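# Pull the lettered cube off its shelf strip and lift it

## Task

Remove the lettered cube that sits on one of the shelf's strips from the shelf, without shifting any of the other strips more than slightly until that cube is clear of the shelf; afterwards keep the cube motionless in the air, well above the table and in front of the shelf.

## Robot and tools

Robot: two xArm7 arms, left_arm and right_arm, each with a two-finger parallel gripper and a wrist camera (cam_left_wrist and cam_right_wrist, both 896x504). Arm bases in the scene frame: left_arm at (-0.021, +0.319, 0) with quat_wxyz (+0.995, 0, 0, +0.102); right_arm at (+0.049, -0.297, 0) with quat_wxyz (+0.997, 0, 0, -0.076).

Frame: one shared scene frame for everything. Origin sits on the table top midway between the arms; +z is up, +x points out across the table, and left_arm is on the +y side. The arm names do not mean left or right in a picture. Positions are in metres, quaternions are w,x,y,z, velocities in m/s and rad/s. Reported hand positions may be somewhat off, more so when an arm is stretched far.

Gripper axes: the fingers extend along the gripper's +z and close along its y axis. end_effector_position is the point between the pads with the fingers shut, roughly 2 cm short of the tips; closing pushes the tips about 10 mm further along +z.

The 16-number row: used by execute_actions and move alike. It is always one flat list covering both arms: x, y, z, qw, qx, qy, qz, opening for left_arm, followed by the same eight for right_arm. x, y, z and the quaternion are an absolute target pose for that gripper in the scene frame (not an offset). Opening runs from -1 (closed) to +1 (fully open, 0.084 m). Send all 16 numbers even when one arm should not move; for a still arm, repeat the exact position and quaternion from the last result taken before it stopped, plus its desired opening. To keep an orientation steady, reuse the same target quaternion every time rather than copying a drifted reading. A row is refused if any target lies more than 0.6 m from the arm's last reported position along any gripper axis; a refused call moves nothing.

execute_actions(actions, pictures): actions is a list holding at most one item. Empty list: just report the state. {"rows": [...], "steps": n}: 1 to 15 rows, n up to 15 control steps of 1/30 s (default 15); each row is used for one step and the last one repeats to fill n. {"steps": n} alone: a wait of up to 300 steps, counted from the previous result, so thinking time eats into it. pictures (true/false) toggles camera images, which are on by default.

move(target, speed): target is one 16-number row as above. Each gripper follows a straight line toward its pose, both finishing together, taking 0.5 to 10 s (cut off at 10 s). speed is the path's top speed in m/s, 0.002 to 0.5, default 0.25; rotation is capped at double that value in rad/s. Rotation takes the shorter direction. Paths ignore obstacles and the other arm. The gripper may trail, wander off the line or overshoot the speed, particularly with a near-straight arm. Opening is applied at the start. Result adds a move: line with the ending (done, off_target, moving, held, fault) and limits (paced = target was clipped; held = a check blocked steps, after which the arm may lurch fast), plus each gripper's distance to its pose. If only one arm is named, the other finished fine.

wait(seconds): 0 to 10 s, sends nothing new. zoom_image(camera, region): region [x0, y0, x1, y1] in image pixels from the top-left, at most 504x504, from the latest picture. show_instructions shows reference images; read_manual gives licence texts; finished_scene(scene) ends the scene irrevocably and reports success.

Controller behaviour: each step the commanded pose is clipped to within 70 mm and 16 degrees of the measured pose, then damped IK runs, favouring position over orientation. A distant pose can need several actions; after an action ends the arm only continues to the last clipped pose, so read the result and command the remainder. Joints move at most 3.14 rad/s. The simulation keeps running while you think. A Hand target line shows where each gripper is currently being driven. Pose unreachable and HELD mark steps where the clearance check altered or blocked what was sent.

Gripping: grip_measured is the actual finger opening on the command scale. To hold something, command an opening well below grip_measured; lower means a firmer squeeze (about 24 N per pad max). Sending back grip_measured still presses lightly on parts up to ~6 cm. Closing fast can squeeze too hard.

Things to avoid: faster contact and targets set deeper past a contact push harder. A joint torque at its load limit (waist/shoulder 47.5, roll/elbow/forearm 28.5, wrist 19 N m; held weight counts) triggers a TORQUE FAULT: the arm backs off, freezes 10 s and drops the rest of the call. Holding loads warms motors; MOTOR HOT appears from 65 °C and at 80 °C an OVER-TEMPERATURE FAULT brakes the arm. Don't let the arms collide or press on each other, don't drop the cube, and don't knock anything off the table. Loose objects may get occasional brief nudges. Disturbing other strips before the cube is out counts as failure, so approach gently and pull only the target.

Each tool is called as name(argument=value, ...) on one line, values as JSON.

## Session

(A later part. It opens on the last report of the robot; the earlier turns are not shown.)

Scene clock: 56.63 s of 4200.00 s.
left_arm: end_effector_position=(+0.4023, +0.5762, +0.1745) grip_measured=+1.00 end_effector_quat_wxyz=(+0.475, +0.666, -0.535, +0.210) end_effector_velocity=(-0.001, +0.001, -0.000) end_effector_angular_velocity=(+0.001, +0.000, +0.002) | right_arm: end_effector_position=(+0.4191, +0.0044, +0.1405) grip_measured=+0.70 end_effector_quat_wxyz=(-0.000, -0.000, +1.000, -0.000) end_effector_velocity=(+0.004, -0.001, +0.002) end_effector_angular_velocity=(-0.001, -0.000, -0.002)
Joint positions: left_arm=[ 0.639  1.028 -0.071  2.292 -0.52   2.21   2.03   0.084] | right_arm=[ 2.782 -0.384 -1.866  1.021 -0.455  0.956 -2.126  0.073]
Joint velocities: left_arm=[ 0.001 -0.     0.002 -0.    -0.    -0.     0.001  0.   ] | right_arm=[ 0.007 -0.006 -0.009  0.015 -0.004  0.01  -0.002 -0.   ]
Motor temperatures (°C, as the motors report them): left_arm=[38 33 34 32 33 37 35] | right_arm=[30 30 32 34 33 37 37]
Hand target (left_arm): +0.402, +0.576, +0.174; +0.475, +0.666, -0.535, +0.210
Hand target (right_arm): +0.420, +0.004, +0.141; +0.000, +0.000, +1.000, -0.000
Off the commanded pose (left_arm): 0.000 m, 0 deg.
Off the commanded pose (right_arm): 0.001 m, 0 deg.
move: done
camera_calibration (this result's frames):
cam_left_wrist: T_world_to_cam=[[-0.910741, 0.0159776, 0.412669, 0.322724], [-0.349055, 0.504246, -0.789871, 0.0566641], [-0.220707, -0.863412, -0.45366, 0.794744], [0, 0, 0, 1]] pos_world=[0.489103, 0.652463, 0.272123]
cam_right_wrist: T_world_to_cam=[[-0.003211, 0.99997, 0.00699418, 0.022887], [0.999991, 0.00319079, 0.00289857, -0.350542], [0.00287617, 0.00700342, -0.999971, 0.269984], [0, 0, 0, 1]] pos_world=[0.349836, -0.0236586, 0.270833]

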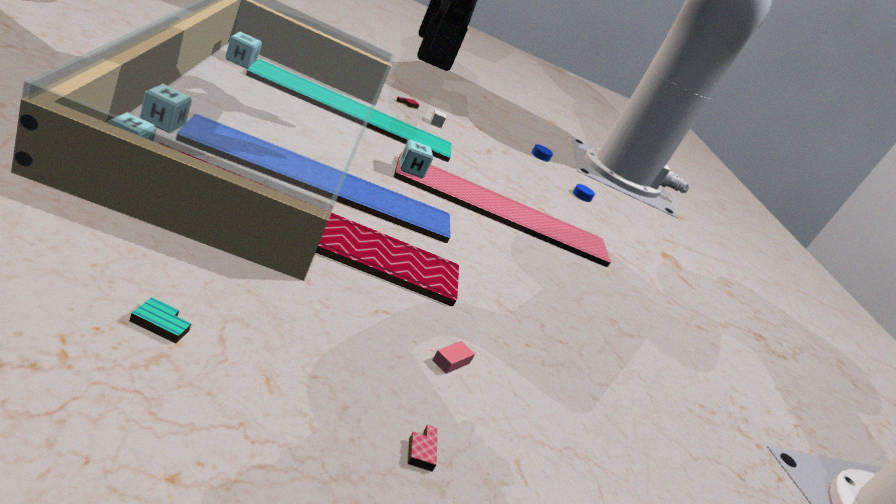

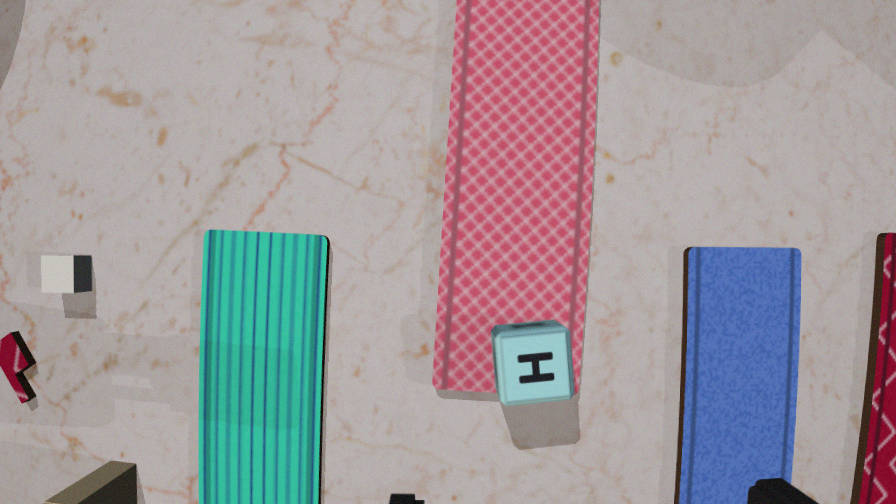

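move(target=[0.4023,0.5762,0.1745,0.475,0.666,-0.535,0.210,1, 0.389,0.004,0.075,0,-0.0436,0.999,0,0.3], speed=0.1)

move(target=[0.4023,0.5762,0.1745,0.475,0.666,-0.535,0.210,1, 0.389,0.004,0.031,0,-0.0436,0.999,0,0.3], speed=0.05)

move(target=[0.4023,0.5762,0.1745,0.475,0.666,-0.535,0.210,1, 0.389,0.004,0.031,0,-0.0436,0.999,0,-0.75], speed=0.05)

move(target=[0.4023,0.5762,0.1745,0.475,0.666,-0.535,0.210,1, 0.375,0.004,0.2,0,-0.0436,0.999,0,-0.75], speed=0.12)

Scene clock: 68.70 s of 4200.00 s.
left_arm: end_effector_position=(+0.4023, +0.5762, +0.1745) grip_measured=+1.00 end_effector_quat_wxyz=(+0.475, +0.666, -0.535, +0.210) end_effector_velocity=(+0.000, -0.000, +0.000) end_effector_angular_velocity=(-0.000, -0.001, +0.000) | right_arm: end_effector_position=(+0.3896, +0.0042, +0.0753) grip_measured=+0.29 end_effector_quat_wxyz=(+0.000, -0.043, +0.999, +0.000) end_effector_velocity=(-0.002, -0.001, -0.003) end_effector_angular_velocity=(-0.003, +0.003, +0.001)
Joint positions: left_arm=[ 0.639  1.028 -0.071  2.292 -0.52   2.21   2.03   0.084] | right_arm=[ 2.875 -0.453 -1.973  0.886 -0.601  0.792 -2.071  0.056]
Joint velocities: left_arm=[ 0.001 -0.001 -0.002  0.     0.     0.    -0.001  0.   ] | right_arm=[ 0.004 -0.003 -0.006 -0.004 -0.005 -0.002  0.003 -0.   ]
Motor temperatures (°C, as the motors report them): left_arm=[38 34 34 32 33 37 35] | right_arm=[30 30 33 34 33 37 37]
Hand target (left_arm): +0.402, +0.576, +0.174; +0.475, +0.666, -0.535, +0.210
Hand target (right_arm): +0.389, +0.004, +0.075; +0.000, -0.044, +0.999, +0.000
Off the commanded pose (left_arm): 0.000 m, 0 deg.
Off the commanded pose (right_arm): 0.001 m, 0 deg.
After step 90, 7.97 s passed at rest.
move: done
camera_calibration (this result's frames):
cam_left_wrist: T_world_to_cam=[[-0.910741, 0.0159776, 0.412669, 0.322724], [-0.349055, 0.504246, -0.789871, 0.0566642], [-0.220707, -0.863412, -0.45366, 0.794744], [0, 0, 0, 1]] pos_world=[0.489103, 0.652463, 0.272123]
cam_right_wrist: T_world_to_cam=[[-0.0897025, 0.995933, 0.00844853, 0.057079], [0.995964, 0.089674, 0.00369631, -0.319745], [0.00292366, 0.008746, -0.999957, 0.204882], [0, 0, 0, 1]] pos_world=[0.322976, -0.0299659, 0.205572]

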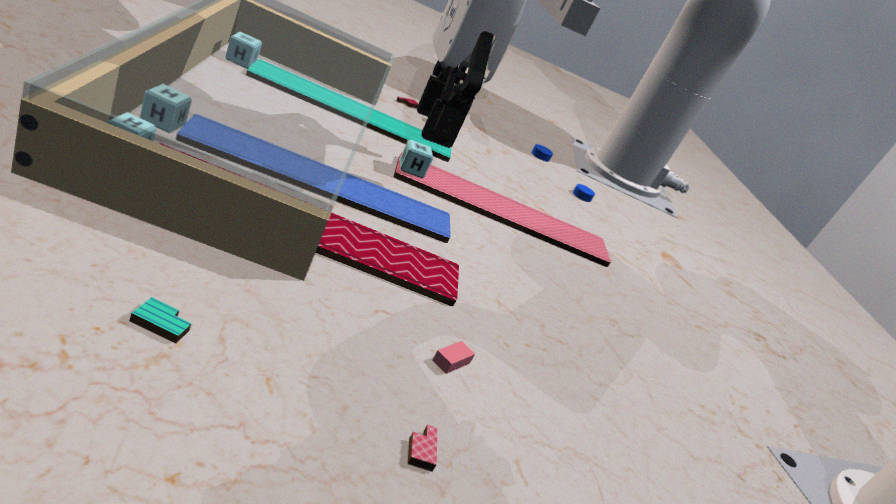

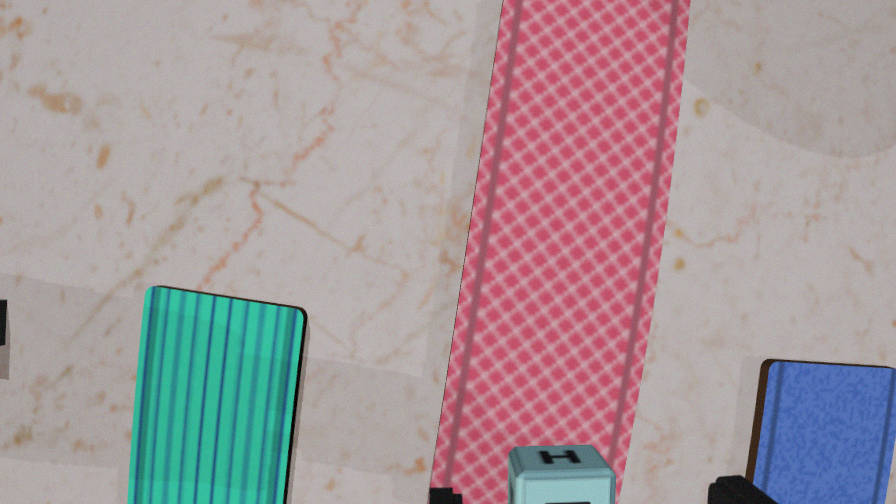

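Scene clock: 69.90 s of 4200.00 s.
left_arm: end_effector_position=(+0.4023, +0.5762, +0.1745) grip_measured=+1.00 end_effector_quat_wxyz=(+0.475, +0.666, -0.535, +0.210) end_effector_velocity=(+0.000, -0.000, +0.000) end_effector_angular_velocity=(+0.000, -0.001, -0.001) | right_arm: end_effector_position=(+0.3893, +0.0042, +0.0314) grip_measured=+0.29 end_effector_quat_wxyz=(+0.000, -0.044, +0.999, +0.000) end_effector_velocity=(+0.000, -0.000, -0.002) end_effector_angular_velocity=(-0.001, -0.001, -0.000)
Joint positions: left_arm=[ 0.639  1.028 -0.071  2.292 -0.52   2.21   2.03   0.084] | right_arm=[ 2.995 -0.547 -2.123  0.883 -0.738  0.718 -1.982  0.056]
Joint velocities: left_arm=[-0.    -0.001  0.     0.    -0.     0.     0.    -0.   ] | right_arm=[ 0.005 -0.003 -0.006  0.    -0.006 -0.003  0.004  0.   ]
Motor temperatures (°C, as the motors report them): left_arm=[38 34 34 32 33 37 35] | right_arm=[30 30 33 34 33 37 37]
Hand target (left_arm): +0.402, +0.576, +0.174; +0.475, +0.666, -0.535, +0.210
Hand target (right_arm): +0.389, +0.004, +0.031; +0.000, -0.044, +0.999, +0.000
Off the commanded pose (left_arm): 0.000 m, 0 deg.
Off the commanded pose (right_arm): 0.001 m, 0 deg.
move: done
camera_calibration (this result's frames):
cam_left_wrist: T_world_to_cam=[[-0.910741, 0.0159777, 0.412668, 0.322724], [-0.349055, 0.504246, -0.789872, 0.056664], [-0.220707, -0.863412, -0.45366, 0.794744], [0, 0, 0, 1]] pos_world=[0.489103, 0.652463, 0.272123]
cam_right_wrist: T_world_to_cam=[[-0.0899943, 0.995907, 0.00842245, 0.057576], [0.995939, 0.0899684, 0.00340011, -0.319279], [0.00262844, 0.00869424, -0.999959, 0.161048], [0, 0, 0, 1]] pos_world=[0.32274, -0.0300155, 0.161642]

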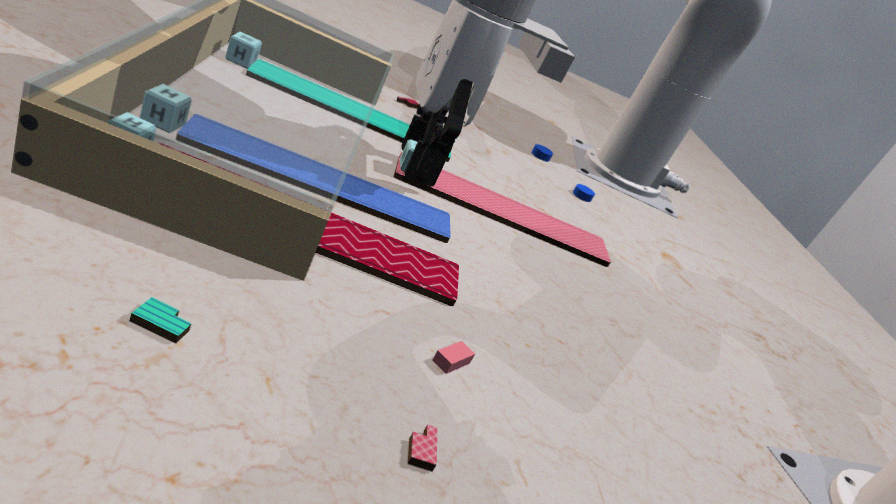

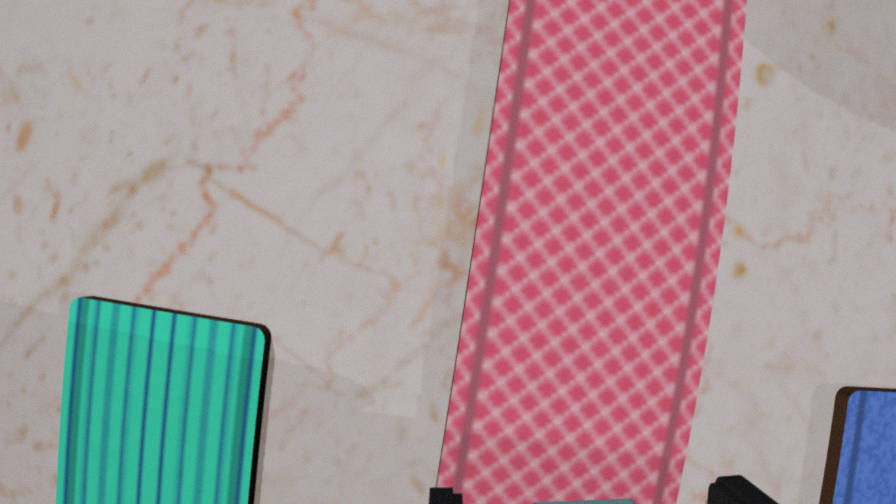

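Scene clock: 70.60 s of 4200.00 s.
left_arm: end_effector_position=(+0.4023, +0.5762, +0.1745) grip_measured=+1.00 end_effector_quat_wxyz=(+0.475, +0.666, -0.535, +0.210) end_effector_velocity=(+0.000, -0.001, +0.000) end_effector_angular_velocity=(-0.001, -0.002, -0.002) | right_arm: end_effector_position=(+0.3893, +0.0041, +0.0313) grip_measured=-0.41 end_effector_quat_wxyz=(+0.000, -0.044, +0.999, +0.000) end_effector_velocity=(+0.000, +0.000, +0.000) end_effector_angular_velocity=(+0.001, -0.001, -0.000)
Joint positions: left_arm=[ 0.639  1.028 -0.071  2.292 -0.52   2.21   2.03   0.084] | right_arm=[ 2.995 -0.547 -2.123  0.883 -0.739  0.718 -1.981  0.026]
Joint velocities: left_arm=[-0.001 -0.    -0.001  0.    -0.     0.     0.001 -0.   ] | right_arm=[-0.     0.    -0.    -0.    -0.    -0.001  0.    -0.   ]
Motor temperatures (°C, as the motors report them): left_arm=[38 34 34 32 33 37 35] | right_arm=[30 30 33 34 33 37 37]
Hand target (left_arm): +0.402, +0.576, +0.174; +0.475, +0.666, -0.535, +0.210
Hand target (right_arm): +0.389, +0.004, +0.031; -0.000, -0.044, +0.999, +0.000
Off the commanded pose (left_arm): 0.000 m, 0 deg.
Off the commanded pose (right_arm): 0.000 m, 0 deg.
move: done
camera_calibration (this result's frames):
cam_left_wrist: T_world_to_cam=[[-0.910741, 0.0159778, 0.412668, 0.322724], [-0.349055, 0.504246, -0.789872, 0.0566641], [-0.220707, -0.863412, -0.45366, 0.794744], [0, 0, 0, 1]] pos_world=[0.489103, 0.652463, 0.272123]
cam_right_wrist: T_world_to_cam=[[-0.0900159, 0.995908, 0.00803043, 0.0576228], [0.995936, 0.089989, 0.00364967, -0.319224], [0.00291209, 0.00832632, -0.999961, 0.160822], [0, 0, 0, 1]] pos_world=[0.322645, -0.0299994, 0.161518]

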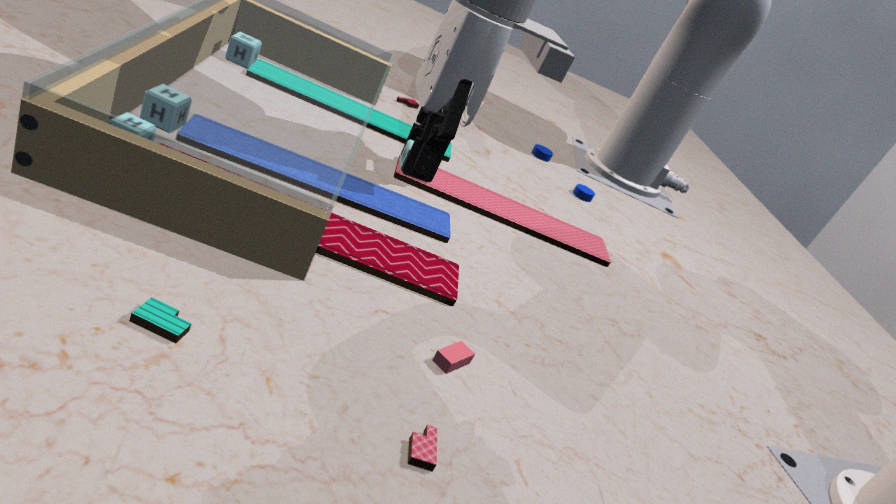

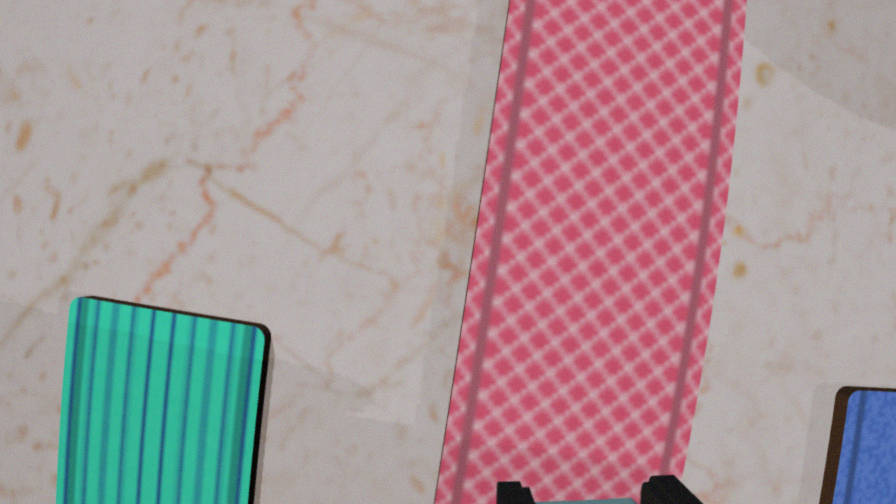

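Scene clock: 72.47 s of 4200.00 s.
left_arm: end_effector_position=(+0.4023, +0.5762, +0.1745) grip_measured=+1.00 end_effector_quat_wxyz=(+0.475, +0.666, -0.535, +0.210) end_effector_velocity=(-0.000, +0.000, -0.000) end_effector_angular_velocity=(-0.000, +0.002, -0.000) | right_arm: end_effector_position=(+0.3739, +0.0038, +0.1989) grip_measured=-0.41 end_effector_quat_wxyz=(-0.001, -0.044, +0.999, -0.001) end_effector_velocity=(-0.001, +0.002, +0.003) end_effector_angular_velocity=(+0.008, -0.011, +0.003)
Joint positions: left_arm=[ 0.639  1.028 -0.071  2.292 -0.52   2.21   2.03   0.084] | right_arm=[ 2.306 -0.283 -1.326  0.974 -0.315  1.069 -2.236  0.026]
Joint velocities: left_arm=[ 0.001  0.    -0.    -0.     0.001  0.001 -0.    -0.   ] | right_arm=[-0.022 -0.013  0.031 -0.006 -0.016 -0.006  0.014  0.   ]
Motor temperatures (°C, as the motors report them): left_arm=[38 34 34 32 33 37 35] | right_arm=[30 30 33 34 33 37 37]
Hand target (left_arm): +0.402, +0.576, +0.175; +0.475, +0.666, -0.535, +0.210
Hand target (right_arm): +0.374, +0.004, +0.199; -0.001, -0.044, +0.999, -0.001
Off the commanded pose (left_arm): 0.000 m, 0 deg.
Off the commanded pose (right_arm): 0.002 m, 0 deg.
move: done
camera_calibration (this result's frames):
cam_left_wrist: T_world_to_cam=[[-0.910741, 0.0159777, 0.412669, 0.322724], [-0.349055, 0.504246, -0.789872, 0.0566641], [-0.220707, -0.863412, -0.45366, 0.794744], [0, 0, 0, 1]] pos_world=[0.489103, 0.652463, 0.272123]
cam_right_wrist: T_world_to_cam=[[-0.0907555, 0.99586, 0.00505232, 0.0560644], [0.995873, 0.0907539, 0.000539292, -0.303885], [0.0000785413, 0.00508042, -0.999987, 0.329569], [0, 0, 0, 1]] pos_world=[0.307693, -0.0299279, 0.329445]

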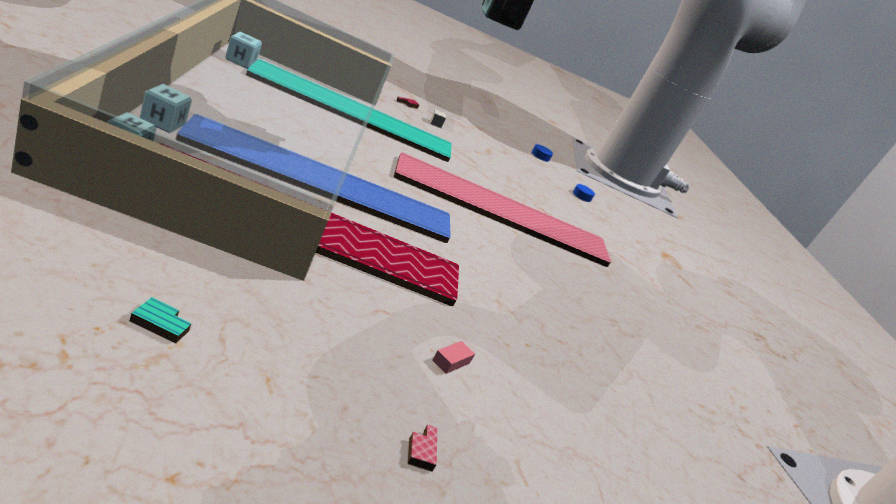

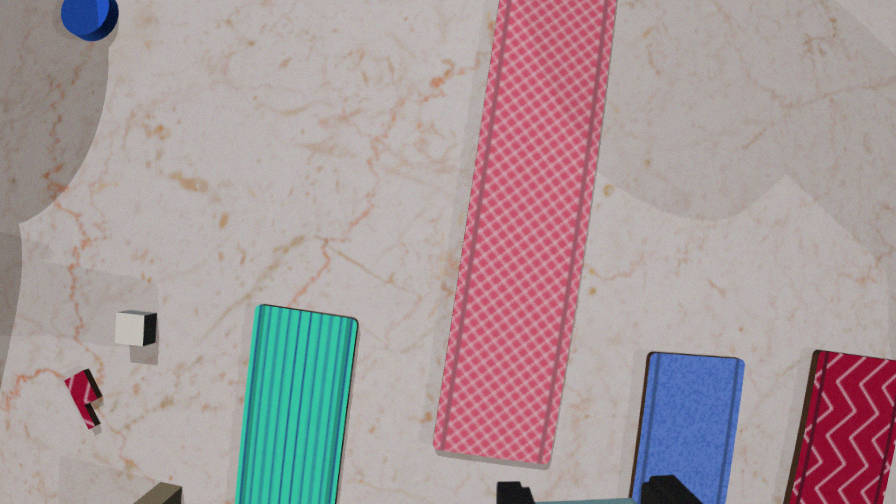

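finished_scene(scene=2)

The scene is finished: the task was done.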